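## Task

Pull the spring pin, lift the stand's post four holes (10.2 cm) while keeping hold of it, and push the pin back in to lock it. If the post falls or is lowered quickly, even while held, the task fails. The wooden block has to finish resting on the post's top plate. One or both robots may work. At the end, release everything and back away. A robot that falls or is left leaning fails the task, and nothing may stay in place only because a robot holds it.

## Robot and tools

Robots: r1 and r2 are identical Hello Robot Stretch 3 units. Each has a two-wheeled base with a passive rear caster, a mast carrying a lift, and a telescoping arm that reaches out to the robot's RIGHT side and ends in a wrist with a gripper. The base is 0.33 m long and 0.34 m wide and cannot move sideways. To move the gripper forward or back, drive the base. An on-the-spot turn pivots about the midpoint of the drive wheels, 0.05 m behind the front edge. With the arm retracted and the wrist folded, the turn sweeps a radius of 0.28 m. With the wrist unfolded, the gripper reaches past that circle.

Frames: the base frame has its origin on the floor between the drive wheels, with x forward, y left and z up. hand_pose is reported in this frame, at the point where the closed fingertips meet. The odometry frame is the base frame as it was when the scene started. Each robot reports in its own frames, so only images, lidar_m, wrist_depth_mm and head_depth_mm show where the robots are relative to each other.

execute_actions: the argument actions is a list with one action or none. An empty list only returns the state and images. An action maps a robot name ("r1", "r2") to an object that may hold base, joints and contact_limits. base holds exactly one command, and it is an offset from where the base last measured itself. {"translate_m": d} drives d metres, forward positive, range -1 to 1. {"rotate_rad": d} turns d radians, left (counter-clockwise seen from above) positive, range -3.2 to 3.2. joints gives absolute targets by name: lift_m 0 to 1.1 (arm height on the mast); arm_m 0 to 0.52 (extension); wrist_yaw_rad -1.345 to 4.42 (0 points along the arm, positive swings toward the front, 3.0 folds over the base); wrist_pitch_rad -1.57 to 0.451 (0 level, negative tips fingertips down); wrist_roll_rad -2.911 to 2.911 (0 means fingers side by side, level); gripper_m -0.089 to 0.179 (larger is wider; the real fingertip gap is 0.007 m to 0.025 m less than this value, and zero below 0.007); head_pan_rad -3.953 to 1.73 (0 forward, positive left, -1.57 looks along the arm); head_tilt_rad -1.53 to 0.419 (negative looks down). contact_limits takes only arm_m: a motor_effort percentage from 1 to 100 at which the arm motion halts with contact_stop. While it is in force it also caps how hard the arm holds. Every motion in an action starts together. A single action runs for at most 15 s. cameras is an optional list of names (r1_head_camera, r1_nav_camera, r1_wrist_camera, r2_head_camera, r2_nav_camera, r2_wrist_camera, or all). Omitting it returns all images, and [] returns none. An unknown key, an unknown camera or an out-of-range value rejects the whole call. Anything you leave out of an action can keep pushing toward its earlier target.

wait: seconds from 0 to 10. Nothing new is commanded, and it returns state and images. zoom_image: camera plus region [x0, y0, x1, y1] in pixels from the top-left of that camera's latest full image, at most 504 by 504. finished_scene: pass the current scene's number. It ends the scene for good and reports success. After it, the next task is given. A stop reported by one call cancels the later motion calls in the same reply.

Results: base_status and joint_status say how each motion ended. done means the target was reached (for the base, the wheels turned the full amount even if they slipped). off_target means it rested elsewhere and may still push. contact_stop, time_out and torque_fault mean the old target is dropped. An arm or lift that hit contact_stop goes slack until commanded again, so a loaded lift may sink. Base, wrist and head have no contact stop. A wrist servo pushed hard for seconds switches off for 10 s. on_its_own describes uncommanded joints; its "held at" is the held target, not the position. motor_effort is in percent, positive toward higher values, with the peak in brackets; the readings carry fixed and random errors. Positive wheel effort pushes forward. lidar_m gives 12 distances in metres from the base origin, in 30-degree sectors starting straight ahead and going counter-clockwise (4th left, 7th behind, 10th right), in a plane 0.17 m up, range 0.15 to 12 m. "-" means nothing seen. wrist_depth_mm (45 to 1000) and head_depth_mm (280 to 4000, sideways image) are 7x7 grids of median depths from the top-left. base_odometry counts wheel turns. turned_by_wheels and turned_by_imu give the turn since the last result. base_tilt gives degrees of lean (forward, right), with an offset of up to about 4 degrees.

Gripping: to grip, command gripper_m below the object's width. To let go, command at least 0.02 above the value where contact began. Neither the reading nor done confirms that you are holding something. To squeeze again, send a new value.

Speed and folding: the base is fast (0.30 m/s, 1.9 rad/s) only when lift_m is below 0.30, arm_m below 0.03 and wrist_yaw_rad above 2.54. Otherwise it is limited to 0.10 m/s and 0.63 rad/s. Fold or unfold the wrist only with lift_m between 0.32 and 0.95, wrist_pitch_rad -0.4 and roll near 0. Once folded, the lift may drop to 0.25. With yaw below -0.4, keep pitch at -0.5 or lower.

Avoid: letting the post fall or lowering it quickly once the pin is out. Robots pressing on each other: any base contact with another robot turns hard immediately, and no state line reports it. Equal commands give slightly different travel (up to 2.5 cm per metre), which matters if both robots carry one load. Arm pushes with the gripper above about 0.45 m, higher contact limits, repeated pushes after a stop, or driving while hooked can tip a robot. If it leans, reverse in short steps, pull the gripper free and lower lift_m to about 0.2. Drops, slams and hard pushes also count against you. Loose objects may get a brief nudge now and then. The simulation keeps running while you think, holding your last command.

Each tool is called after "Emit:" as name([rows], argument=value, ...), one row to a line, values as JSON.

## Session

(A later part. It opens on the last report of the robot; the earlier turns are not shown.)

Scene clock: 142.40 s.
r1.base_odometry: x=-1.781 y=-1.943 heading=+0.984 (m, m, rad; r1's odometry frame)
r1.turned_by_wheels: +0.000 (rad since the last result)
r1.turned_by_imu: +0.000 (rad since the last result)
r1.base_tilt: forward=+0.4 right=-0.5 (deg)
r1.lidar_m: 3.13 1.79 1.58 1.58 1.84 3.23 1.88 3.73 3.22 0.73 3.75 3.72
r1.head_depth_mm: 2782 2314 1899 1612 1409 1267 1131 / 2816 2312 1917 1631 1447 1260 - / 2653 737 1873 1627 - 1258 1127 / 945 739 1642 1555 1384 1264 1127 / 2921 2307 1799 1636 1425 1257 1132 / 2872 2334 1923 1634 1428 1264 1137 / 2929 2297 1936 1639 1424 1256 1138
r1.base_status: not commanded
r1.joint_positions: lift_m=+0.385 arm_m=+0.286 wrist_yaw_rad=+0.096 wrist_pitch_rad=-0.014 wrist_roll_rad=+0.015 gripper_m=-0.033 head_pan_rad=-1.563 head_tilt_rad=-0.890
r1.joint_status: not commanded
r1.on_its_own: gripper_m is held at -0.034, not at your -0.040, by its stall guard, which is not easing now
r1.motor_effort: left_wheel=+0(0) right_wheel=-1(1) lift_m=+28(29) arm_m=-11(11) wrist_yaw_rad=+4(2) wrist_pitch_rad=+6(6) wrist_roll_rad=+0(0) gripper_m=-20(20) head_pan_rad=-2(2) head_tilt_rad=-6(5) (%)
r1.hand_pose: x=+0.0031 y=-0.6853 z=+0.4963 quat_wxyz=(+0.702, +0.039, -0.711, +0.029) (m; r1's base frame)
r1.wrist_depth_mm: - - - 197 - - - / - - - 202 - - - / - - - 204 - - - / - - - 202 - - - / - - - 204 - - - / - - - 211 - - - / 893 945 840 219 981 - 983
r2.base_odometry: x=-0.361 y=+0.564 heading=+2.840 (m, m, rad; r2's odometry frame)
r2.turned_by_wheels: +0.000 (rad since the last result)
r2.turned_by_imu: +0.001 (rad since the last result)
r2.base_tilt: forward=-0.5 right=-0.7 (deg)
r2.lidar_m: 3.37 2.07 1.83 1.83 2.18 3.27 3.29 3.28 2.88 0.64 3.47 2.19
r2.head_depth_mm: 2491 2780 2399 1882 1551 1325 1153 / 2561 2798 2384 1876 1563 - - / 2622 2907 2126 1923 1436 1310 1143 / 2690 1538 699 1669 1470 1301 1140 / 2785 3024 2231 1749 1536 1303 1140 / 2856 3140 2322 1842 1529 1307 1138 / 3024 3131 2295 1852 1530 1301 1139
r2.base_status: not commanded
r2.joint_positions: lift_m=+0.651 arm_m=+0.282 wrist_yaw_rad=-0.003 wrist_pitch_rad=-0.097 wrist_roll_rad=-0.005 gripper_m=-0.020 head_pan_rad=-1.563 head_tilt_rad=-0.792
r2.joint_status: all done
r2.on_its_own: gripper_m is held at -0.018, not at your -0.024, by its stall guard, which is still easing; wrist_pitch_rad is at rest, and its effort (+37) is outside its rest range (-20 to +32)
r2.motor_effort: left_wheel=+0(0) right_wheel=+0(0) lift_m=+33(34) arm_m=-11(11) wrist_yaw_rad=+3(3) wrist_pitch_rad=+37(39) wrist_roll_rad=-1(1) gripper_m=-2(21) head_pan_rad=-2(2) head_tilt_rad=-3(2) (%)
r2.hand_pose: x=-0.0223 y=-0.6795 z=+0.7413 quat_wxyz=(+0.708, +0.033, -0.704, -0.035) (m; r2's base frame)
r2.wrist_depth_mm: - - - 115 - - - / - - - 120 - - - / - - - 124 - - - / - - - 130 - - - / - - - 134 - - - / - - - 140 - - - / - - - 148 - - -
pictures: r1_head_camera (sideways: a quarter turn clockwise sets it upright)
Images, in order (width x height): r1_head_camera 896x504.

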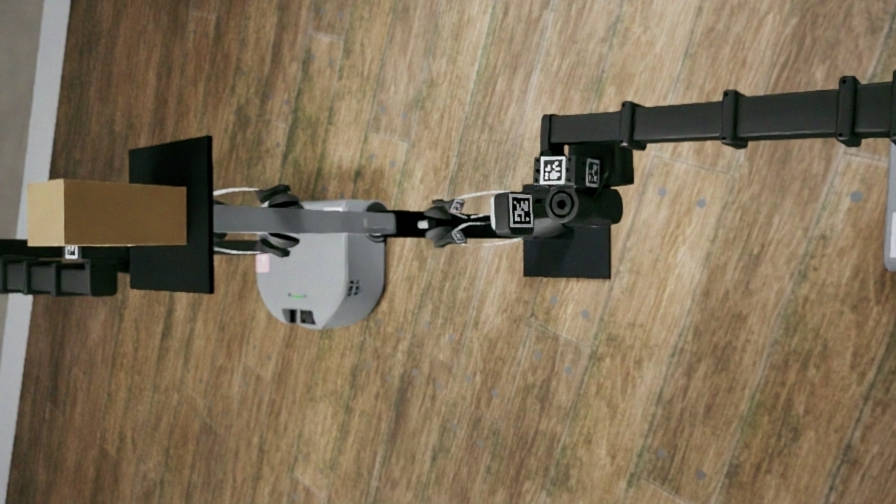

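Emit:
execute_actions([
  {"r2":{"joints":{"lift_m":0.735}}},
], cameras=["r1_head_camera"])

Emit:
execute_actions([
  {"r1":{"joints":{"gripper_m":0.06,"arm_m":0.29}}},
], cameras=["r1_head_camera"])

Emit:
zoom_image(camera="r1_head_camera", region=[330,150,530,320])

Emit:
execute_actions([
  {"r2":{"joints":{"lift_m":0.748}},"r1":{"joints":{"arm_m":0.24,"head_tilt_rad":-0.75}}},
], cameras=["r1_head_camera","r2_wrist_camera"])

Emit:
zoom_image(camera="r1_head_camera", region=[420,150,620,320])

Scene clock: 148.97 s.
r1.base_odometry: x=-1.781 y=-1.943 heading=+0.984 (m, m, rad; r1's odometry frame)
r1.turned_by_wheels: +0.000 (rad since the last result)
r1.turned_by_imu: +0.001 (rad since the last result)
r1.base_tilt: forward=+0.4 right=-0.6 (deg)
r1.lidar_m: 3.15 1.79 1.58 1.58 1.84 3.24 1.88 3.72 3.22 0.73 3.74 3.73
r1.head_depth_mm: 2738 2289 1909 1601 1424 1254 1125 / 2832 2317 1902 1613 1443 1260 - / 772 747 1852 1617 - 1251 1136 / 823 751 1659 1560 1399 1275 1134 / 2801 2297 1786 1626 1417 1267 1139 / 2921 2329 1909 1636 1421 1268 1133 / 2952 2323 1921 1631 1428 1266 1142
r1.base_status: not commanded
r1.joint_positions: lift_m=+0.385 arm_m=+0.285 wrist_yaw_rad=+0.096 wrist_pitch_rad=-0.014 wrist_roll_rad=+0.015 gripper_m=-0.033 head_pan_rad=-1.563 head_tilt_rad=-0.890
r1.joint_status: not commanded
r1.on_its_own: gripper_m is held at -0.034, not at your -0.040, by its stall guard, which is not easing now
r1.motor_effort: left_wheel=-1(0) right_wheel=+1(1) lift_m=+27(28) arm_m=-8(10) wrist_yaw_rad=+4(2) wrist_pitch_rad=+6(6) wrist_roll_rad=+0(0) gripper_m=-19(18) head_pan_rad=-2(2) head_tilt_rad=-5(5) (%)
r1.hand_pose: x=+0.0030 y=-0.6852 z=+0.4963 quat_wxyz=(+0.702, +0.039, -0.711, +0.028) (m; r1's base frame)
r1.wrist_depth_mm: - - - 197 - - - / - - - 202 - - - / - - - 205 - - - / - - - 202 - - - / - - - 206 - - - / - - - 214 - - - / 881 908 857 218 945 - -
r2.base_odometry: x=-0.361 y=+0.564 heading=+2.839 (m, m, rad; r2's odometry frame)
r2.turned_by_wheels: +0.000 (rad since the last result)
r2.turned_by_imu: +0.005 (rad since the last result)
r2.base_tilt: forward=-0.5 right=-0.8 (deg)
r2.lidar_m: 3.35 2.05 1.83 1.83 2.19 3.28 3.31 3.26 2.88 0.64 3.46 2.19
r2.head_depth_mm: 2463 2761 2396 1875 1566 1349 - / 2536 2824 2380 1940 - 1322 1150 / 2632 2908 2119 - 1505 1318 1151 / 2625 1505 684 1709 1460 1305 1139 / 2786 2992 2254 1746 1536 1308 1141 / 2889 3165 2311 1845 1531 1311 1141 / 2997 3108 2325 1834 1530 1297 1140
r2.base_status: not commanded
r2.joint_positions: lift_m=+0.734 arm_m=+0.281 wrist_yaw_rad=-0.009 wrist_pitch_rad=-0.223 wrist_roll_rad=-0.005 gripper_m=-0.017 head_pan_rad=-1.563 head_tilt_rad=-0.792
r2.joint_status: all done
r2.on_its_own: gripper_m is held at -0.018, not at your -0.024, by its stall guard, which is not easing now; wrist_pitch_rad is at rest, and its effort (+86) is outside its rest range (-20 to +32)
r2.motor_effort: left_wheel=-1(9) right_wheel=+3(4) lift_m=+40(42) arm_m=-6(11) wrist_yaw_rad=+10(11) wrist_pitch_rad=+86(87) wrist_roll_rad=-1(1) gripper_m=-20(20) head_pan_rad=-2(3) head_tilt_rad=-4(4) (%)
r2.hand_pose: x=-0.0238 y=-0.6710 z=+0.7923 quat_wxyz=(+0.704, +0.076, -0.701, -0.082) (m; r2's base frame)
r2.wrist_depth_mm: - - - 112 - - - / - - - 118 - - - / - - - 125 - - - / - - - 133 - - - / - - - 142 - - - / - - - 152 - - - / - - - 167 - - -
pictures: r1_head_camera (sideways: a quarter turn clockwise sets it upright)
Images, in order (width x height): r1_head_camera 896x504.

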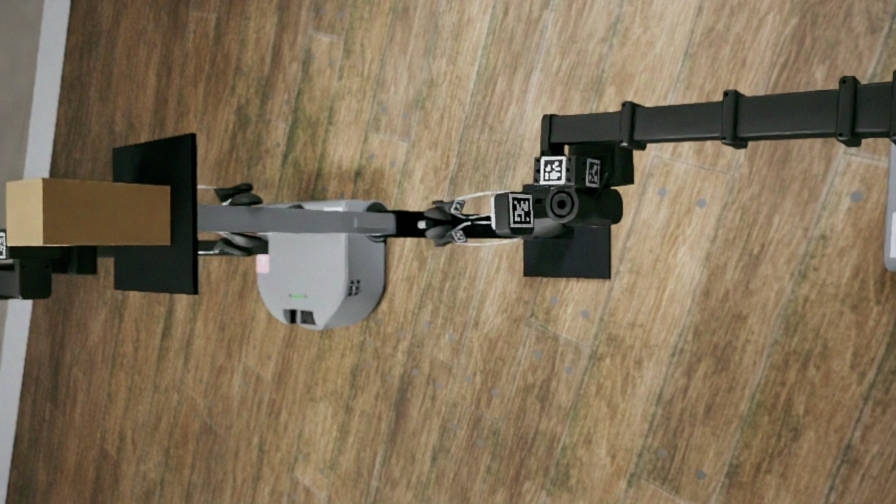

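Scene clock: 150.40 s.
r1.base_odometry: x=-1.781 y=-1.943 heading=+0.984 (m, m, rad; r1's odometry frame)
r1.turned_by_wheels: +0.000 (rad since the last result)
r1.turned_by_imu: +0.000 (rad since the last result)
r1.base_tilt: forward=+0.4 right=-0.6 (deg)
r1.lidar_m: 3.15 1.80 1.58 1.58 1.83 3.23 1.89 3.71 3.20 0.73 3.76 3.71
r1.head_depth_mm: 2786 2294 1890 1627 1424 1257 1126 / 2796 2296 1908 1629 1428 1277 - / 773 746 1858 1621 - 1267 1128 / 823 752 1672 1538 1398 1262 1138 / 2791 2312 1782 1619 1427 1259 1136 / 2904 2325 1926 1641 1420 1262 1139 / 2926 2317 1912 1636 1433 1262 1135
r1.base_status: not commanded
r1.joint_positions: lift_m=+0.385 arm_m=+0.290 wrist_yaw_rad=+0.097 wrist_pitch_rad=-0.018 wrist_roll_rad=+0.015 gripper_m=+0.060 head_pan_rad=-1.563 head_tilt_rad=-0.890
r1.joint_status: all done
r1.motor_effort: left_wheel=+0(2) right_wheel=-1(5) lift_m=+28(27) arm_m=+7(21) wrist_yaw_rad=+2(4) wrist_pitch_rad=+8(8) wrist_roll_rad=+0(0) gripper_m=+1(81) head_pan_rad=-2(2) head_tilt_rad=-5(5) (%)
r1.hand_pose: x=+0.0034 y=-0.6891 z=+0.4953 quat_wxyz=(+0.702, +0.041, -0.711, +0.027) (m; r1's base frame)
r1.wrist_depth_mm: - - - 193 - - - / - - - 197 - - - / - - - 200 - - - / - - - 198 - - - / - - - 203 - - - / - - 891 208 - - - / 892 913 852 215 929 990 -
r2.base_odometry: x=-0.361 y=+0.564 heading=+2.839 (m, m, rad; r2's odometry frame)
r2.turned_by_wheels: +0.000 (rad since the last result)
r2.turned_by_imu: +0.000 (rad since the last result)
r2.base_tilt: forward=-0.5 right=-0.8 (deg)
r2.lidar_m: 3.35 2.05 1.83 1.83 2.20 3.28 3.28 3.26 2.88 0.64 3.47 2.18
r2.head_depth_mm: 2459 2764 2385 1889 1555 1353 - / 2546 2839 2367 1934 - 1318 1148 / 2621 2894 2120 - 1507 1318 1149 / 2626 1507 684 1701 1466 1302 1142 / 2796 2988 2270 1750 1537 1309 1142 / 2908 3159 2309 1852 1534 1304 1139 / 2988 3126 2321 1844 1518 1299 1133
r2.base_status: not commanded
r2.joint_positions: lift_m=+0.734 arm_m=+0.281 wrist_yaw_rad=-0.009 wrist_pitch_rad=-0.223 wrist_roll_rad=-0.005 gripper_m=-0.017 head_pan_rad=-1.563 head_tilt_rad=-0.792
r2.joint_status: not commanded
r2.on_its_own: gripper_m is held at -0.018, not at your -0.024, by its stall guard, which is not easing now; wrist_pitch_rad is at rest, and its effort (+86) is outside its rest range (-20 to +32)
r2.motor_effort: left_wheel=-2(1) right_wheel=+3(3) lift_m=+40(40) arm_m=-6(6) wrist_yaw_rad=+10(11) wrist_pitch_rad=+86(86) wrist_roll_rad=-1(1) gripper_m=-19(20) head_pan_rad=-2(3) head_tilt_rad=-5(3) (%)
r2.hand_pose: x=-0.0238 y=-0.6710 z=+0.7923 quat_wxyz=(+0.704, +0.076, -0.701, -0.082) (m; r2's base frame)
r2.wrist_depth_mm: - - - 112 - - - / - - - 119 - - - / - - - 125 - - - / - - - 134 - - - / - - - 142 - - - / - - - 152 - - - / - - - 166 - - -
pictures: r1_head_camera (sideways: a quarter turn clockwise sets it upright)
Images, in order (width x height): r1_head_camera 896x504.

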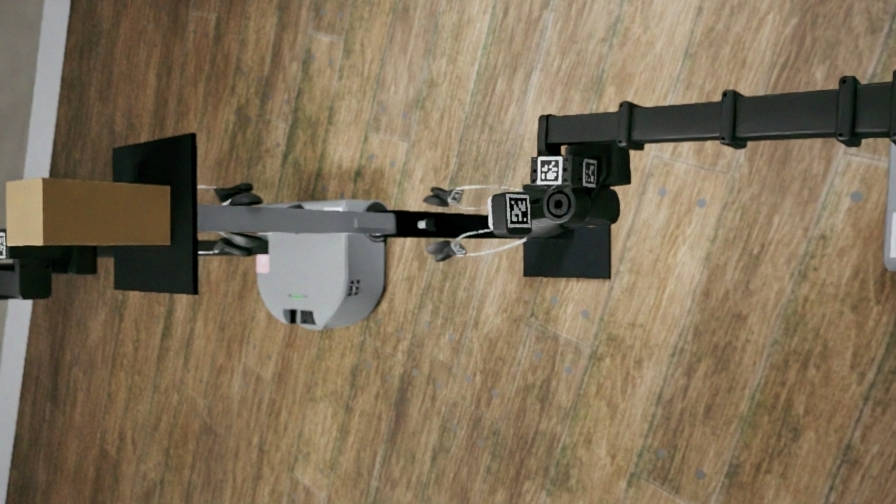

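Region (330, 150, 530, 320) of r1_head_camera's 896x504 image, scaled by 2.520, with more detail than that image has; it fills the top 428 rows of this view, and the rest is white.

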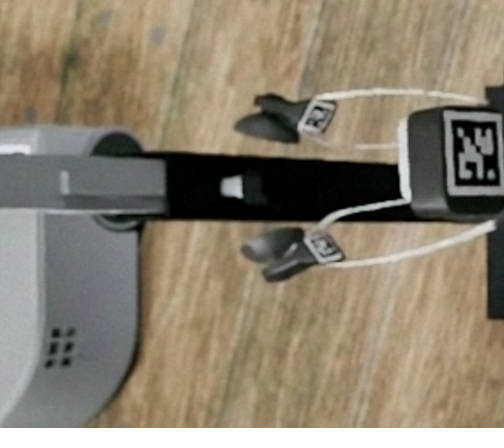

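Scene clock: 152.33 s.
r1.base_odometry: x=-1.781 y=-1.943 heading=+0.984 (m, m, rad; r1's odometry frame)
r1.turned_by_wheels: +0.000 (rad since the last result)
r1.turned_by_imu: +0.000 (rad since the last result)
r1.base_tilt: forward=+0.3 right=-0.7 (deg)
r1.lidar_m: 3.15 1.80 1.58 1.58 1.83 3.24 1.88 3.72 3.21 0.73 3.75 3.73
r1.head_depth_mm: 2729 2907 2291 1846 1554 1343 1178 / 2902 3035 2269 1846 1550 1358 1179 / 2881 2751 840 1810 1552 - 1177 / 1279 908 830 1669 1490 1332 1171 / 1287 2894 2282 1757 1549 1341 1176 / 3216 3021 2332 1848 1551 1334 1174 / 3321 2999 2280 1861 1559 1348 1176
r1.base_status: not commanded
r1.joint_positions: lift_m=+0.385 arm_m=+0.240 wrist_yaw_rad=+0.098 wrist_pitch_rad=-0.019 wrist_roll_rad=+0.015 gripper_m=+0.060 head_pan_rad=-1.563 head_tilt_rad=-0.754
r1.joint_status: all done
r1.motor_effort: left_wheel=+0(0) right_wheel=-1(1) lift_m=+29(28) arm_m=-7(6) wrist_yaw_rad=+3(2) wrist_pitch_rad=+8(8) wrist_roll_rad=+0(0) gripper_m=+1(1) head_pan_rad=-2(2) head_tilt_rad=+2(18) (%)
r1.hand_pose: x=+0.0036 y=-0.6399 z=+0.4951 quat_wxyz=(+0.702, +0.042, -0.711, +0.027) (m; r1's base frame)
r1.wrist_depth_mm: - - - - - - - / - - - - - - - / - - - - - - - / - - - 248 - - - / - - - 257 - - - / - - 943 265 - - - / 900 909 875 269 952 986 991
r2.base_odometry: x=-0.361 y=+0.564 heading=+2.839 (m, m, rad; r2's odometry frame)
r2.turned_by_wheels: +0.000 (rad since the last result)
r2.turned_by_imu: -0.001 (rad since the last result)
r2.base_tilt: forward=-0.4 right=-0.8 (deg)
r2.lidar_m: 3.35 2.06 1.83 1.83 2.19 3.27 3.28 3.28 2.88 0.64 3.48 2.19
r2.head_depth_mm: 2456 2762 2394 1890 1562 1361 - / 2539 2836 2382 1943 - 1326 1149 / 2622 2889 2121 - 1517 1325 1151 / 2632 1521 686 1700 1475 1303 1145 / 2809 3013 2252 1745 1533 1314 1145 / 2912 3127 2340 1851 1533 1307 1141 / 2975 3154 2329 1849 1520 1302 1139
r2.base_status: not commanded
r2.joint_positions: lift_m=+0.725 arm_m=+0.281 wrist_yaw_rad=-0.008 wrist_pitch_rad=-0.181 wrist_roll_rad=-0.005 gripper_m=-0.017 head_pan_rad=-1.563 head_tilt_rad=-0.792
r2.joint_status: lift_m contact_stop (moved -0.009 of +0.014)
r2.on_its_own: gripper_m is held at -0.018, not at your -0.024, by its stall guard, which is not easing now; lift_m is slack since a contact_stop, until your next command for it (your +0.748 is given up); wrist_pitch_rad is at rest, and its effort (+69) is outside its rest range (-20 to +32)
r2.motor_effort: left_wheel=-2(3) right_wheel=+2(3) lift_m=+25(44) arm_m=-1(6) wrist_yaw_rad=+9(10) wrist_pitch_rad=+69(91) wrist_roll_rad=-1(1) gripper_m=-18(19) head_pan_rad=-2(3) head_tilt_rad=-4(3) (%)
r2.hand_pose: x=-0.0236 y=-0.6738 z=+0.7936 quat_wxyz=(+0.706, +0.061, -0.703, -0.067) (m; r2's base frame)
r2.wrist_depth_mm: - - 152 115 145 143 - / - - - 120 - - - / - - - 127 - - - / - - - 134 - - - / - - - 141 - - - / - - - 150 - - - / - - - 162 - - -
pictures: r1_head_camera (sideways: a quarter turn clockwise sets it upright), r2_wrist_camera
Images, in order (width x height): r1_head_camera 896x504, r2_wrist_camera 644x364.

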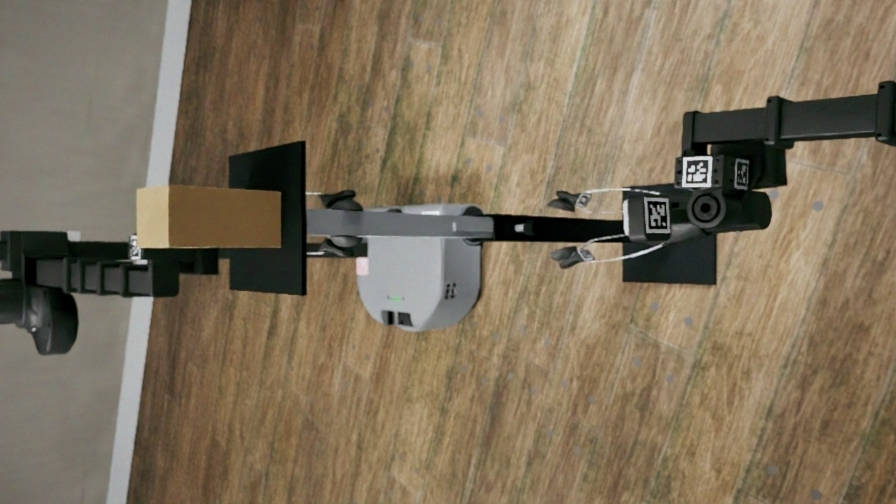

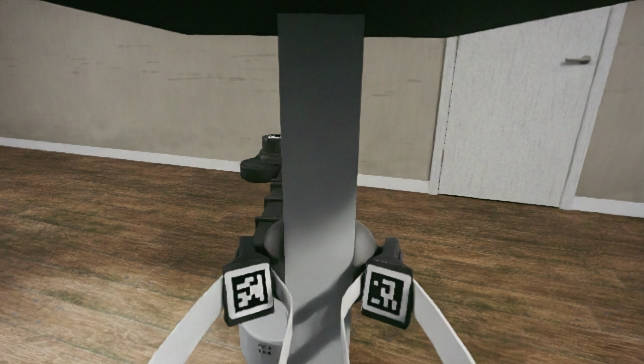

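Region (420, 150, 620, 320) of r1_head_camera's 896x504 image, scaled by 2.520, with more detail than that image has; it fills the top 428 rows of this view, and the rest is white.

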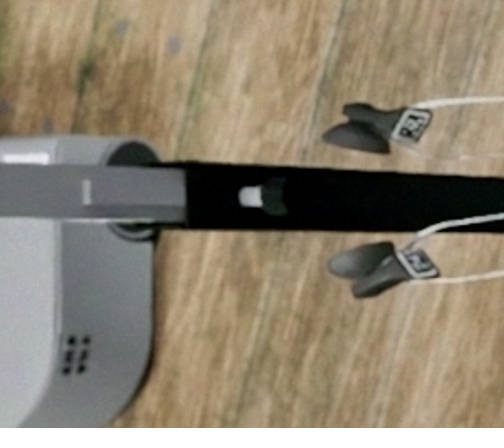

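Emit:
execute_actions([
  {"r2":{"joints":{"lift_m":0.695,"gripper_m":0.06}},"r1":{"joints":{"arm_m":0.316,"lift_m":0.38,"head_tilt_rad":-0.89}}},
], cameras=[])

Emit:
execute_actions([
  {"r2":{"joints":{"lift_m":0.645,"wrist_pitch_rad":0,"wrist_yaw_rad":0}},"r1":{"joints":{"gripper_m":0.0}}},
], cameras=["r1_wrist_camera","r2_wrist_camera"])

Scene clock: 157.70 s.
r1.base_odometry: x=-1.781 y=-1.943 heading=+0.984 (m, m, rad; r1's odometry frame)
r1.turned_by_wheels: +0.000 (rad since the last result)
r1.turned_by_imu: +0.001 (rad since the last result)
r1.base_tilt: forward=+0.4 right=-0.6 (deg)
r1.lidar_m: 3.15 1.80 1.58 1.58 1.83 3.24 1.89 3.72 3.21 0.72 3.74 3.72
r1.head_depth_mm: 2714 2336 1930 1642 1427 1263 1136 / 2824 2337 1939 1632 1440 1278 - / 2642 764 1851 1635 - 1261 1133 / 886 765 1681 1577 1405 1262 1131 / 2883 2350 1793 1638 1439 1262 1136 / 2961 2350 1939 1669 1427 1264 1137 / 3022 2328 1937 1659 1432 1258 1137
r1.base_status: not commanded
r1.joint_positions: lift_m=+0.380 arm_m=+0.316 wrist_yaw_rad=+0.098 wrist_pitch_rad=-0.019 wrist_roll_rad=+0.015 gripper_m=+0.060 head_pan_rad=-1.563 head_tilt_rad=-0.879
r1.joint_status: all done
r1.motor_effort: left_wheel=+0(0) right_wheel=-1(2) lift_m=+28(28) arm_m=+7(7) wrist_yaw_rad=+1(2) wrist_pitch_rad=+8(8) wrist_roll_rad=+0(0) gripper_m=+1(0) head_pan_rad=-2(2) head_tilt_rad=-5(17) (%)
r1.hand_pose: x=+0.0036 y=-0.7151 z=+0.4900 quat_wxyz=(+0.702, +0.042, -0.711, +0.027) (m; r1's base frame)
r1.wrist_depth_mm: - - - 168 - - - / - - - 172 - - - / - - - 174 - - - / - - - 171 - - - / - - - 174 - - - / - - 787 180 - - - / 884 889 822 185 911 985 -
r2.base_odometry: x=-0.361 y=+0.564 heading=+2.840 (m, m, rad; r2's odometry frame)
r2.turned_by_wheels: +0.000 (rad since the last result)
r2.turned_by_imu: +0.001 (rad since the last result)
r2.base_tilt: forward=-0.5 right=-0.8 (deg)
r2.lidar_m: 3.35 2.06 1.83 1.83 2.18 3.28 3.29 3.28 2.89 0.64 3.49 2.18
r2.head_depth_mm: 2440 2766 2380 1895 1552 1351 1179 / 2552 2853 2372 1945 - - 1139 / 2612 2899 2144 1978 1510 1320 1148 / 2604 1523 701 1682 1469 1304 1146 / 2808 3021 2262 1740 1531 1315 1137 / 2914 3189 2339 1849 1535 1305 1139 / 3019 3103 2315 1851 1525 1299 1135
r2.base_status: not commanded
r2.joint_positions: lift_m=+0.695 arm_m=+0.281 wrist_yaw_rad=-0.003 wrist_pitch_rad=-0.187 wrist_roll_rad=-0.005 gripper_m=+0.060 head_pan_rad=-1.563 head_tilt_rad=-0.792
r2.joint_status: all done
r2.on_its_own: wrist_pitch_rad is held at -0.172, not at your +0.000, by its stall guard, which is not easing now
r2.motor_effort: left_wheel=-1(3) right_wheel=+0(3) lift_m=+16(17) arm_m=+3(4) wrist_yaw_rad=+3(9) wrist_pitch_rad=+6(16) wrist_roll_rad=-1(1) gripper_m=+0(79) head_pan_rad=-2(4) head_tilt_rad=-5(3) (%)
r2.hand_pose: x=-0.0222 y=-0.6730 z=+0.7628 quat_wxyz=(+0.706, +0.065, -0.702, -0.067) (m; r2's base frame)
r2.wrist_depth_mm: - - - 115 - - - / - - - 121 - - - / - - - 127 - - - / - - - 133 - - - / - - - 143 - - - / - - - 151 - - - / - - - 162 - - -
pictures: none
No camera images: the call's "cameras" was empty. Leave "cameras" out to get every camera's image.

Scene clock: 159.00 s.
r1.base_odometry: x=-1.781 y=-1.943 heading=+0.984 (m, m, rad; r1's odometry frame)
r1.turned_by_wheels: +0.000 (rad since the last result)
r1.turned_by_imu: +0.000 (rad since the last result)
r1.base_tilt: forward=+0.3 right=-0.5 (deg)
r1.lidar_m: 3.14 1.80 1.58 1.58 1.83 3.22 1.88 3.72 3.22 0.72 3.74 3.74
r1.head_depth_mm: 2758 2301 1919 1641 1427 1266 1133 / 2871 2340 1928 1651 1437 1271 - / 2730 767 1839 1648 1365 1264 1132 / 923 766 1671 1572 1389 1266 1138 / 2993 2366 1808 1666 1432 1264 1134 / 2950 2334 1924 1657 1447 1268 1142 / 3014 2354 1936 1653 1434 1268 1146
r1.base_status: not commanded
r1.joint_positions: lift_m=+0.380 arm_m=+0.316 wrist_yaw_rad=+0.098 wrist_pitch_rad=-0.020 wrist_roll_rad=+0.015 gripper_m=+0.001 head_pan_rad=-1.563 head_tilt_rad=-0.879
r1.joint_status: all done
r1.motor_effort: left_wheel=-1(0) right_wheel=+1(1) lift_m=+27(26) arm_m=+7(7) wrist_yaw_rad=+2(1) wrist_pitch_rad=+8(9) wrist_roll_rad=+0(0) gripper_m=-12(86) head_pan_rad=-2(2) head_tilt_rad=-5(6) (%)
r1.hand_pose: x=+0.0035 y=-0.7150 z=+0.4899 quat_wxyz=(+0.702, +0.042, -0.711, +0.027) (m; r1's base frame)
r1.wrist_depth_mm: - - - 168 - - - / - - - 172 - - - / - - - 174 - - - / - - - 171 - - - / - - - 173 - - - / - - - 141 - - - / 854 908 852 186 920 999 984
r2.base_odometry: x=-0.361 y=+0.564 heading=+2.840 (m, m, rad; r2's odometry frame)
r2.turned_by_wheels: +0.000 (rad since the last result)
r2.turned_by_imu: +0.000 (rad since the last result)
r2.base_tilt: forward=-0.4 right=-0.9 (deg)
r2.lidar_m: 3.34 2.06 1.83 1.84 2.19 3.28 3.28 3.28 2.89 0.64 3.47 2.19
r2.head_depth_mm: 2472 2779 2400 1885 1559 1320 1155 / 2558 2800 2391 1876 1570 - - / 2626 2902 2112 1917 1473 1321 1147 / 2624 1514 701 1173 1475 1302 1143 / 2790 3013 2259 1752 1535 1313 1140 / 2912 3150 2344 1853 1537 1302 1138 / 3053 3156 2325 1850 1526 1303 1136
r2.base_status: not commanded
r2.joint_positions: lift_m=+0.645 arm_m=+0.281 wrist_yaw_rad=-0.003 wrist_pitch_rad=-0.024 wrist_roll_rad=-0.005 gripper_m=+0.060 head_pan_rad=-1.563 head_tilt_rad=-0.792
r2.joint_status: all done
r2.motor_effort: left_wheel=-1(1) right_wheel=+0(0) lift_m=+17(16) arm_m=+3(3) wrist_yaw_rad=+2(1) wrist_pitch_rad=+9(7) wrist_roll_rad=-1(1) gripper_m=+0(0) head_pan_rad=-2(2) head_tilt_rad=-4(3) (%)
r2.hand_pose: x=-0.0221 y=-0.6813 z=+0.7538 quat_wxyz=(+0.709, +0.008, -0.705, -0.010) (m; r2's base frame)
r2.wrist_depth_mm: - - - 123 - - - / - - - 126 - - - / - - - 129 - - - / - - - 133 - - - / - - - 137 - - - / - - - 141 - - - / - - - 145 - - -
pictures: r1_wrist_camera, r2_wrist_camera
Images, in order (width x height): r1_wrist_camera 644x364, r2_wrist_camera 644x364.

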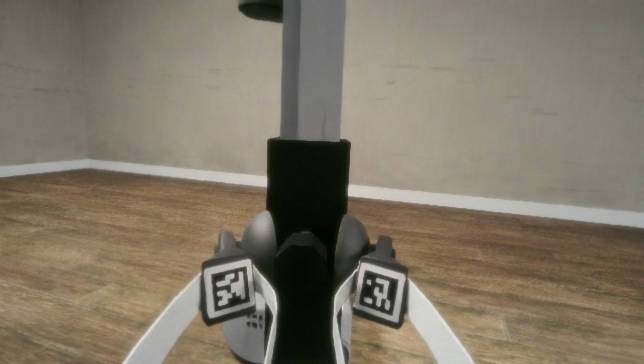

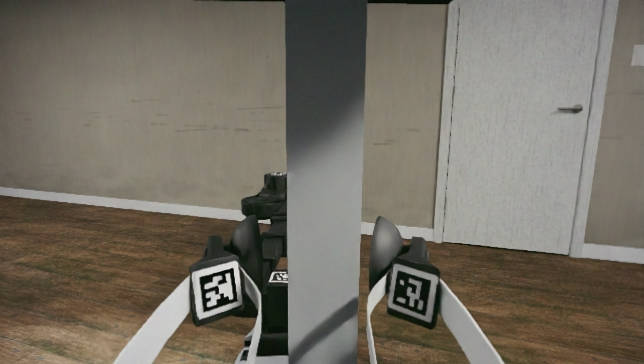

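Emit:
execute_actions([
  {"r2":{"base":{"translate_m":-0.004},"joints":{"gripper_m":-0.018}},"r1":{"joints":{"arm_m":0.306}}},
], cameras=[])

Emit:
execute_actions([
  {"r2":{"joints":{"lift_m":0.662}},"r1":{"joints":{"gripper_m":-0.035}}},
], cameras=["r1_wrist_camera"])

Emit:
execute_actions([
  {"r1":{"joints":{"arm_m":0.29}}},
], cameras=["r1_wrist_camera","r1_head_camera"])

Emit:
zoom_image(camera="r1_head_camera", region=[390,180,490,270])

Scene clock: 165.13 s.
r1.base_odometry: x=-1.781 y=-1.943 heading=+0.984 (m, m, rad; r1's odometry frame)
r1.turned_by_wheels: +0.000 (rad since the last result)
r1.turned_by_imu: +0.001 (rad since the last result)
r1.base_tilt: forward=+0.6 right=-0.5 (deg)
r1.lidar_m: 3.12 1.79 1.58 1.58 1.83 3.22 1.88 3.71 3.22 0.72 3.74 3.73
r1.head_depth_mm: 2788 2316 1926 1643 1422 1265 1135 / 2887 2346 1931 1639 1442 1274 - / 2653 767 1876 1651 - 1265 1138 / 920 768 1640 1577 1394 1263 1130 / 2958 2380 1809 1654 1427 1268 1130 / 2915 2330 1947 1659 1416 1268 1135 / 2982 2366 1951 1650 1430 1272 1141
r1.base_status: not commanded
r1.joint_positions: lift_m=+0.380 arm_m=+0.307 wrist_yaw_rad=+0.097 wrist_pitch_rad=-0.019 wrist_roll_rad=+0.015 gripper_m=+0.000 head_pan_rad=-1.563 head_tilt_rad=-0.879
r1.joint_status: all done
r1.motor_effort: left_wheel=+1(1) right_wheel=-4(4) lift_m=+26(27) arm_m=-11(13) wrist_yaw_rad=+2(3) wrist_pitch_rad=+8(8) wrist_roll_rad=-1(0) gripper_m=-11(12) head_pan_rad=-1(2) head_tilt_rad=-5(5) (%)
r1.hand_pose: x=+0.0034 y=-0.7062 z=+0.4901 quat_wxyz=(+0.702, +0.042, -0.711, +0.027) (m; r1's base frame)
r1.wrist_depth_mm: - - - 176 - - - / - - - 181 - - - / - - - 183 - - - / - - - 180 - - - / - - - 182 - - - / - - - 189 - - - / 876 894 849 193 963 997 -
r2.base_odometry: x=-0.357 y=+0.563 heading=+2.840 (m, m, rad; r2's odometry frame)
r2.turned_by_wheels: +0.000 (rad since the last result)
r2.turned_by_imu: +0.001 (rad since the last result)
r2.base_tilt: forward=-0.5 right=-0.8 (deg)
r2.lidar_m: 3.37 2.06 1.83 1.83 2.19 3.29 3.30 3.27 2.88 0.64 3.45 2.19
r2.head_depth_mm: 2471 2777 2396 1887 1559 1330 1157 / 2549 2838 2351 1877 1566 - - / 2620 2880 2115 1941 1469 1317 1143 / 2665 1522 702 1189 1504 1299 1142 / 2798 3001 2253 1746 1533 1304 1141 / 2893 3128 2325 1861 1534 1308 1139 / 2998 3097 2334 1850 1526 1308 1137
r2.base_status: done
r2.joint_positions: lift_m=+0.645 arm_m=+0.282 wrist_yaw_rad=+0.000 wrist_pitch_rad=-0.022 wrist_roll_rad=-0.005 gripper_m=-0.017 head_pan_rad=-1.563 head_tilt_rad=-0.792
r2.joint_status: all done
r2.motor_effort: left_wheel=+0(3) right_wheel=+0(2) lift_m=+17(17) arm_m=-6(7) wrist_yaw_rad=-2(2) wrist_pitch_rad=+9(9) wrist_roll_rad=-1(1) gripper_m=-18(96) head_pan_rad=-3(3) head_tilt_rad=-4(4) (%)
r2.hand_pose: x=-0.0213 y=-0.6821 z=+0.7542 quat_wxyz=(+0.709, +0.008, -0.705, -0.008) (m; r2's base frame)
r2.wrist_depth_mm: - - - 121 - - - / - - - 124 - - - / - - - 127 - - - / - - - 131 - - - / - - - 134 - - - / - - - 138 - - - / - - - 142 - - -
pictures: none
No camera images: the call's "cameras" was empty. Leave "cameras" out to get every camera's image.

Scene clock: 166.00 s.
r1.base_odometry: x=-1.781 y=-1.943 heading=+0.984 (m, m, rad; r1's odometry frame)
r1.turned_by_wheels: +0.000 (rad since the last result)
r1.turned_by_imu: +0.000 (rad since the last result)
r1.base_tilt: forward=+0.4 right=-0.7 (deg)
r1.lidar_m: 3.16 1.80 1.58 1.57 1.83 3.23 1.88 3.73 3.22 0.72 3.76 3.74
r1.head_depth_mm: 2736 2330 1922 1629 1422 1265 1140 / 2869 2320 1924 1641 1444 1264 - / 2653 766 1887 1633 - 1265 1129 / 917 762 1660 1575 1393 1266 1136 / 2831 2325 1813 1656 1442 1266 1138 / 2997 2370 1930 1650 1438 1260 1139 / 3004 2359 1965 1658 1442 1266 1143
r1.base_status: not commanded
r1.joint_positions: lift_m=+0.380 arm_m=+0.307 wrist_yaw_rad=+0.097 wrist_pitch_rad=-0.019 wrist_roll_rad=+0.015 gripper_m=-0.034 head_pan_rad=-1.563 head_tilt_rad=-0.879
r1.joint_status: all done
r1.motor_effort: left_wheel=+1(1) right_wheel=-4(4) lift_m=+27(27) arm_m=-10(12) wrist_yaw_rad=+4(2) wrist_pitch_rad=+8(8) wrist_roll_rad=+0(0) gripper_m=-22(96) head_pan_rad=-2(2) head_tilt_rad=-5(5) (%)
r1.hand_pose: x=+0.0034 y=-0.7062 z=+0.4901 quat_wxyz=(+0.702, +0.042, -0.711, +0.027) (m; r1's base frame)
r1.wrist_depth_mm: - - - 177 - - - / - - - 180 - - - / - - - 183 - - - / - - - 180 - - - / - - - 183 - - - / - - - 190 - - - / 874 907 839 196 967 - -
r2.base_odometry: x=-0.357 y=+0.563 heading=+2.840 (m, m, rad; r2's odometry frame)
r2.turned_by_wheels: +0.000 (rad since the last result)
r2.turned_by_imu: +0.000 (rad since the last result)
r2.base_tilt: forward=-0.5 right=-0.7 (deg)
r2.lidar_m: 3.36 2.06 1.83 1.84 2.19 3.27 3.28 3.27 2.88 0.64 3.49 2.19
r2.head_depth_mm: 2458 2785 2378 1888 1556 1329 1156 / 2534 2819 2351 1876 1564 - - / 2626 2881 2131 1943 1475 1311 1150 / 2694 1524 699 1202 1510 1299 1149 / 2798 3015 2262 1763 1542 1302 1141 / 2899 3119 2317 1847 1526 1298 1139 / 3002 3164 2294 1843 1538 1306 1136
r2.base_status: not commanded
r2.joint_positions: lift_m=+0.661 arm_m=+0.282 wrist_yaw_rad=+0.001 wrist_pitch_rad=-0.076 wrist_roll_rad=-0.005 gripper_m=-0.017 head_pan_rad=-1.563 head_tilt_rad=-0.792
r2.joint_status: all done
r2.motor_effort: left_wheel=+0(1) right_wheel=-1(1) lift_m=+32(32) arm_m=-9(9) wrist_yaw_rad=-2(2) wrist_pitch_rad=+29(30) wrist_roll_rad=-1(1) gripper_m=-19(20) head_pan_rad=-3(2) head_tilt_rad=-3(3) (%)
r2.hand_pose: x=-0.0212 y=-0.6804 z=+0.7565 quat_wxyz=(+0.708, +0.028, -0.705, -0.027) (m; r2's base frame)
r2.wrist_depth_mm: - - - 117 - - - / - - - 121 - - - / - - - 125 - - - / - - - 130 - - - / - - - 134 - - - / - - - 139 - - - / - - - 145 - - -
pictures: r1_wrist_camera
Images, in order (width x height): r1_wrist_camera 644x364.

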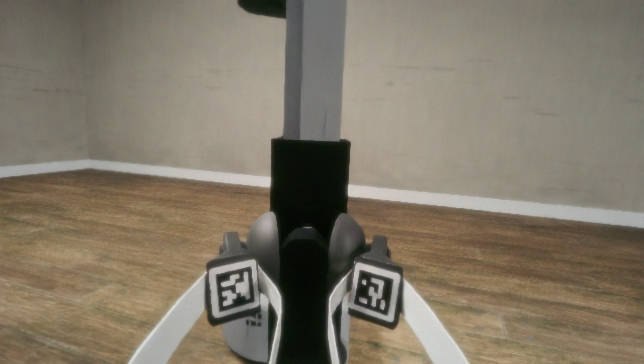

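Scene clock: 166.97 s.
r1.base_odometry: x=-1.781 y=-1.943 heading=+0.984 (m, m, rad; r1's odometry frame)
r1.turned_by_wheels: +0.000 (rad since the last result)
r1.turned_by_imu: +0.000 (rad since the last result)
r1.base_tilt: forward=+0.3 right=-0.8 (deg)
r1.lidar_m: 3.16 1.80 1.58 1.58 1.83 3.23 1.89 3.72 3.22 0.72 3.74 3.72
r1.head_depth_mm: 2774 2349 1911 1645 1418 1266 1137 / 2819 2352 1934 1649 1457 1262 - / 2735 764 1890 1642 - 1263 1131 / 916 767 1654 1569 1387 1264 1136 / 2888 2334 1784 1643 1433 1271 1134 / 2961 2348 1929 1655 1431 1270 1143 / 2963 2360 1941 1657 1436 1270 1138
r1.base_status: not commanded
r1.joint_positions: lift_m=+0.380 arm_m=+0.291 wrist_yaw_rad=+0.097 wrist_pitch_rad=-0.019 wrist_roll_rad=+0.015 gripper_m=-0.031 head_pan_rad=-1.563 head_tilt_rad=-0.879
r1.joint_status: all done
r1.motor_effort: left_wheel=+0(2) right_wheel=-3(5) lift_m=+27(26) arm_m=-11(16) wrist_yaw_rad=+1(2) wrist_pitch_rad=+8(8) wrist_roll_rad=+0(0) gripper_m=-19(22) head_pan_rad=-2(2) head_tilt_rad=-5(5) (%)
r1.hand_pose: x=+0.0033 y=-0.6902 z=+0.4901 quat_wxyz=(+0.702, +0.041, -0.711, +0.027) (m; r1's base frame)
r1.wrist_depth_mm: - - - 193 - - - / - - - 196 - - - / - - - 198 - - - / - - - 197 - - - / - - - 173 - - - / - - - 206 - - - / 895 921 847 213 968 981 990
r2.base_odometry: x=-0.357 y=+0.563 heading=+2.840 (m, m, rad; r2's odometry frame)
r2.turned_by_wheels: +0.000 (rad since the last result)
r2.turned_by_imu: +0.000 (rad since the last result)
r2.base_tilt: forward=-0.5 right=-0.7 (deg)
r2.lidar_m: 3.36 2.06 1.83 1.83 2.20 3.26 3.26 3.27 2.88 0.64 3.45 2.19
r2.head_depth_mm: 2488 2790 2382 1888 1559 1321 1156 / 2533 2838 2373 1884 1571 - - / 2612 2868 2118 1962 1474 1315 1149 / 2661 1507 701 1687 1488 1298 1141 / 2788 3035 2250 1743 1538 1318 1143 / 2898 3146 2326 1837 1526 1308 1141 / 2977 3155 2313 1841 1528 1304 1135
r2.base_status: not commanded
r2.joint_positions: lift_m=+0.661 arm_m=+0.282 wrist_yaw_rad=+0.001 wrist_pitch_rad=-0.076 wrist_roll_rad=-0.005 gripper_m=-0.017 head_pan_rad=-1.563 head_tilt_rad=-0.792
r2.joint_status: not commanded
r2.motor_effort: left_wheel=+0(0) right_wheel=-1(2) lift_m=+32(32) arm_m=-9(9) wrist_yaw_rad=-2(2) wrist_pitch_rad=+29(29) wrist_roll_rad=-1(1) gripper_m=-19(19) head_pan_rad=-3(1) head_tilt_rad=-4(4) (%)
r2.hand_pose: x=-0.0212 y=-0.6804 z=+0.7565 quat_wxyz=(+0.708, +0.028, -0.705, -0.027) (m; r2's base frame)
r2.wrist_depth_mm: - - - 117 - - - / - - - 121 - - - / - - - 125 - - - / - - - 130 - - - / - - - 134 - - - / - - - 140 - - - / - - - 145 - - -
pictures: r1_head_camera (sideways: a quarter turn clockwise sets it upright), r1_wrist_camera
Images, in order (width x height): r1_head_camera 896x504, r1_wrist_camera 644x364.

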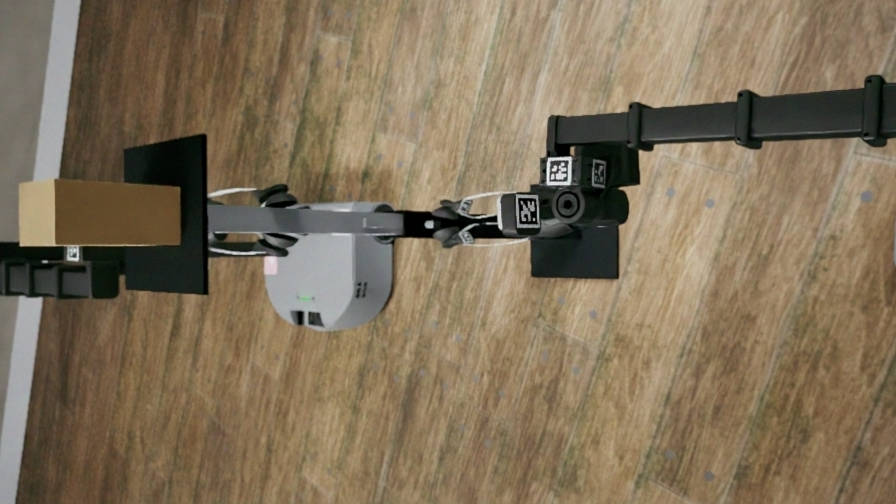

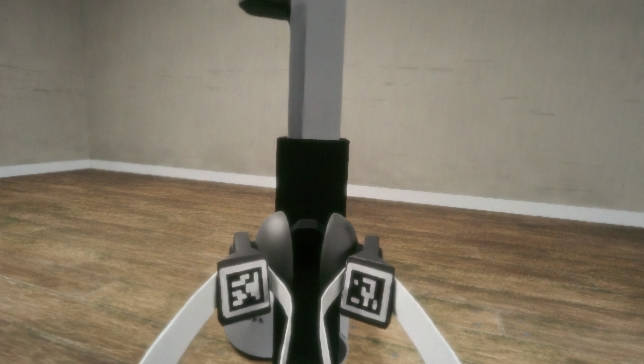

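Region (390, 180, 490, 270) of r1_head_camera's 896x504 image, scaled by 5.040, with more detail than that image has; it fills the top 454 rows of this view, and the rest is white.

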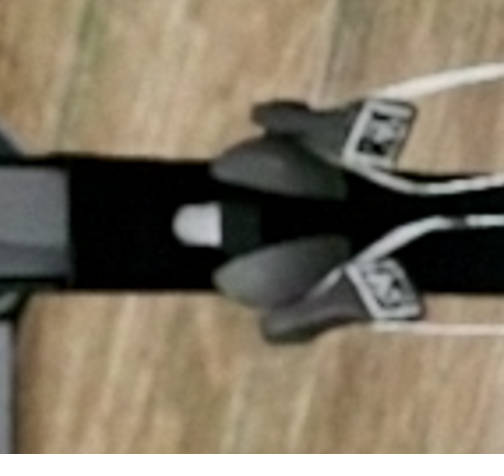

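Emit:
execute_actions([
  {"r2":{"joints":{"lift_m":0.677}}},
], cameras=["r1_head_camera"])

Scene clock: 169.50 s.
r1.base_odometry: x=-1.781 y=-1.943 heading=+0.984 (m, m, rad; r1's odometry frame)
r1.turned_by_wheels: +0.000 (rad since the last result)
r1.turned_by_imu: +0.000 (rad since the last result)
r1.base_tilt: forward=+0.5 right=-0.5 (deg)
r1.lidar_m: 3.15 1.79 1.58 1.58 1.83 3.22 1.88 3.74 3.22 0.73 3.74 3.73
r1.head_depth_mm: 2755 2335 1918 1643 1422 1261 1130 / 2833 2366 1925 1634 1444 1272 - / 2747 768 1886 1647 - 1253 1135 / 899 768 1646 1569 1386 1263 1137 / 2865 2330 1787 1640 1438 1266 1135 / 2986 2358 1932 1648 1429 1274 1144 / 3014 2342 1949 1642 1429 1280 1139
r1.base_status: not commanded
r1.joint_positions: lift_m=+0.380 arm_m=+0.291 wrist_yaw_rad=+0.097 wrist_pitch_rad=-0.019 wrist_roll_rad=+0.015 gripper_m=-0.031 head_pan_rad=-1.563 head_tilt_rad=-0.879
r1.joint_status: not commanded
r1.motor_effort: left_wheel=+1(1) right_wheel=-2(2) lift_m=+27(27) arm_m=-11(12) wrist_yaw_rad=+2(2) wrist_pitch_rad=+8(8) wrist_roll_rad=+0(0) gripper_m=-19(19) head_pan_rad=-2(2) head_tilt_rad=-6(5) (%)
r1.hand_pose: x=+0.0033 y=-0.6902 z=+0.4901 quat_wxyz=(+0.702, +0.041, -0.711, +0.027) (m; r1's base frame)
r1.wrist_depth_mm: - - - 192 - - - / - - - 197 - - - / - - - 199 - - - / - - - 196 - - - / - - - 174 - - - / - - - 207 - - - / 901 928 851 213 916 959 963
r2.base_odometry: x=-0.357 y=+0.563 heading=+2.840 (m, m, rad; r2's odometry frame)
r2.turned_by_wheels: +0.000 (rad since the last result)
r2.turned_by_imu: +0.004 (rad since the last result)
r2.base_tilt: forward=-0.6 right=-0.7 (deg)
r2.lidar_m: 3.33 2.05 1.83 1.84 2.20 3.28 3.29 3.23 2.89 0.64 3.49 2.19
r2.head_depth_mm: 2475 2793 2383 1864 1553 1335 1172 / 2546 2827 2361 1926 1577 - - / 2648 2909 2129 1979 1474 1314 1144 / 2616 1524 694 1425 1471 1295 1147 / 2812 3013 2258 1754 1533 1299 1139 / 2924 3128 2332 1846 1526 1309 1137 / 3043 3109 2285 1841 1529 1300 1140
r2.base_status: not commanded
r2.joint_positions: lift_m=+0.676 arm_m=+0.282 wrist_yaw_rad=+0.000 wrist_pitch_rad=-0.118 wrist_roll_rad=-0.005 gripper_m=-0.017 head_pan_rad=-1.563 head_tilt_rad=-0.792
r2.joint_status: all done
r2.on_its_own: wrist_pitch_rad is at rest, and its effort (+46) is outside its rest range (-20 to +32)
r2.motor_effort: left_wheel=+0(0) right_wheel=+0(2) lift_m=+35(34) arm_m=-10(10) wrist_yaw_rad=-2(2) wrist_pitch_rad=+46(46) wrist_roll_rad=-1(1) gripper_m=-20(19) head_pan_rad=-2(3) head_tilt_rad=-2(4) (%)
r2.hand_pose: x=-0.0214 y=-0.6784 z=+0.7607 quat_wxyz=(+0.708, +0.042, -0.704, -0.042) (m; r2's base frame)
r2.wrist_depth_mm: - - - 113 - - - / - - - 118 - - - / - - - 123 - - - / - - - 128 - - - / - - - 134 - - - / - - - 140 - - - / - - - 149 - - -
pictures: r1_head_camera (sideways: a quarter turn clockwise sets it upright)
Images, in order (width x height): r1_head_camera 896x504.

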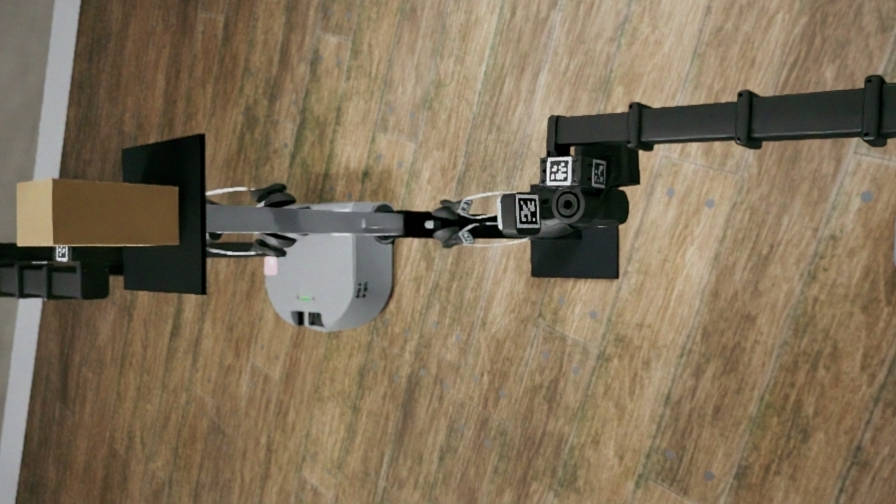

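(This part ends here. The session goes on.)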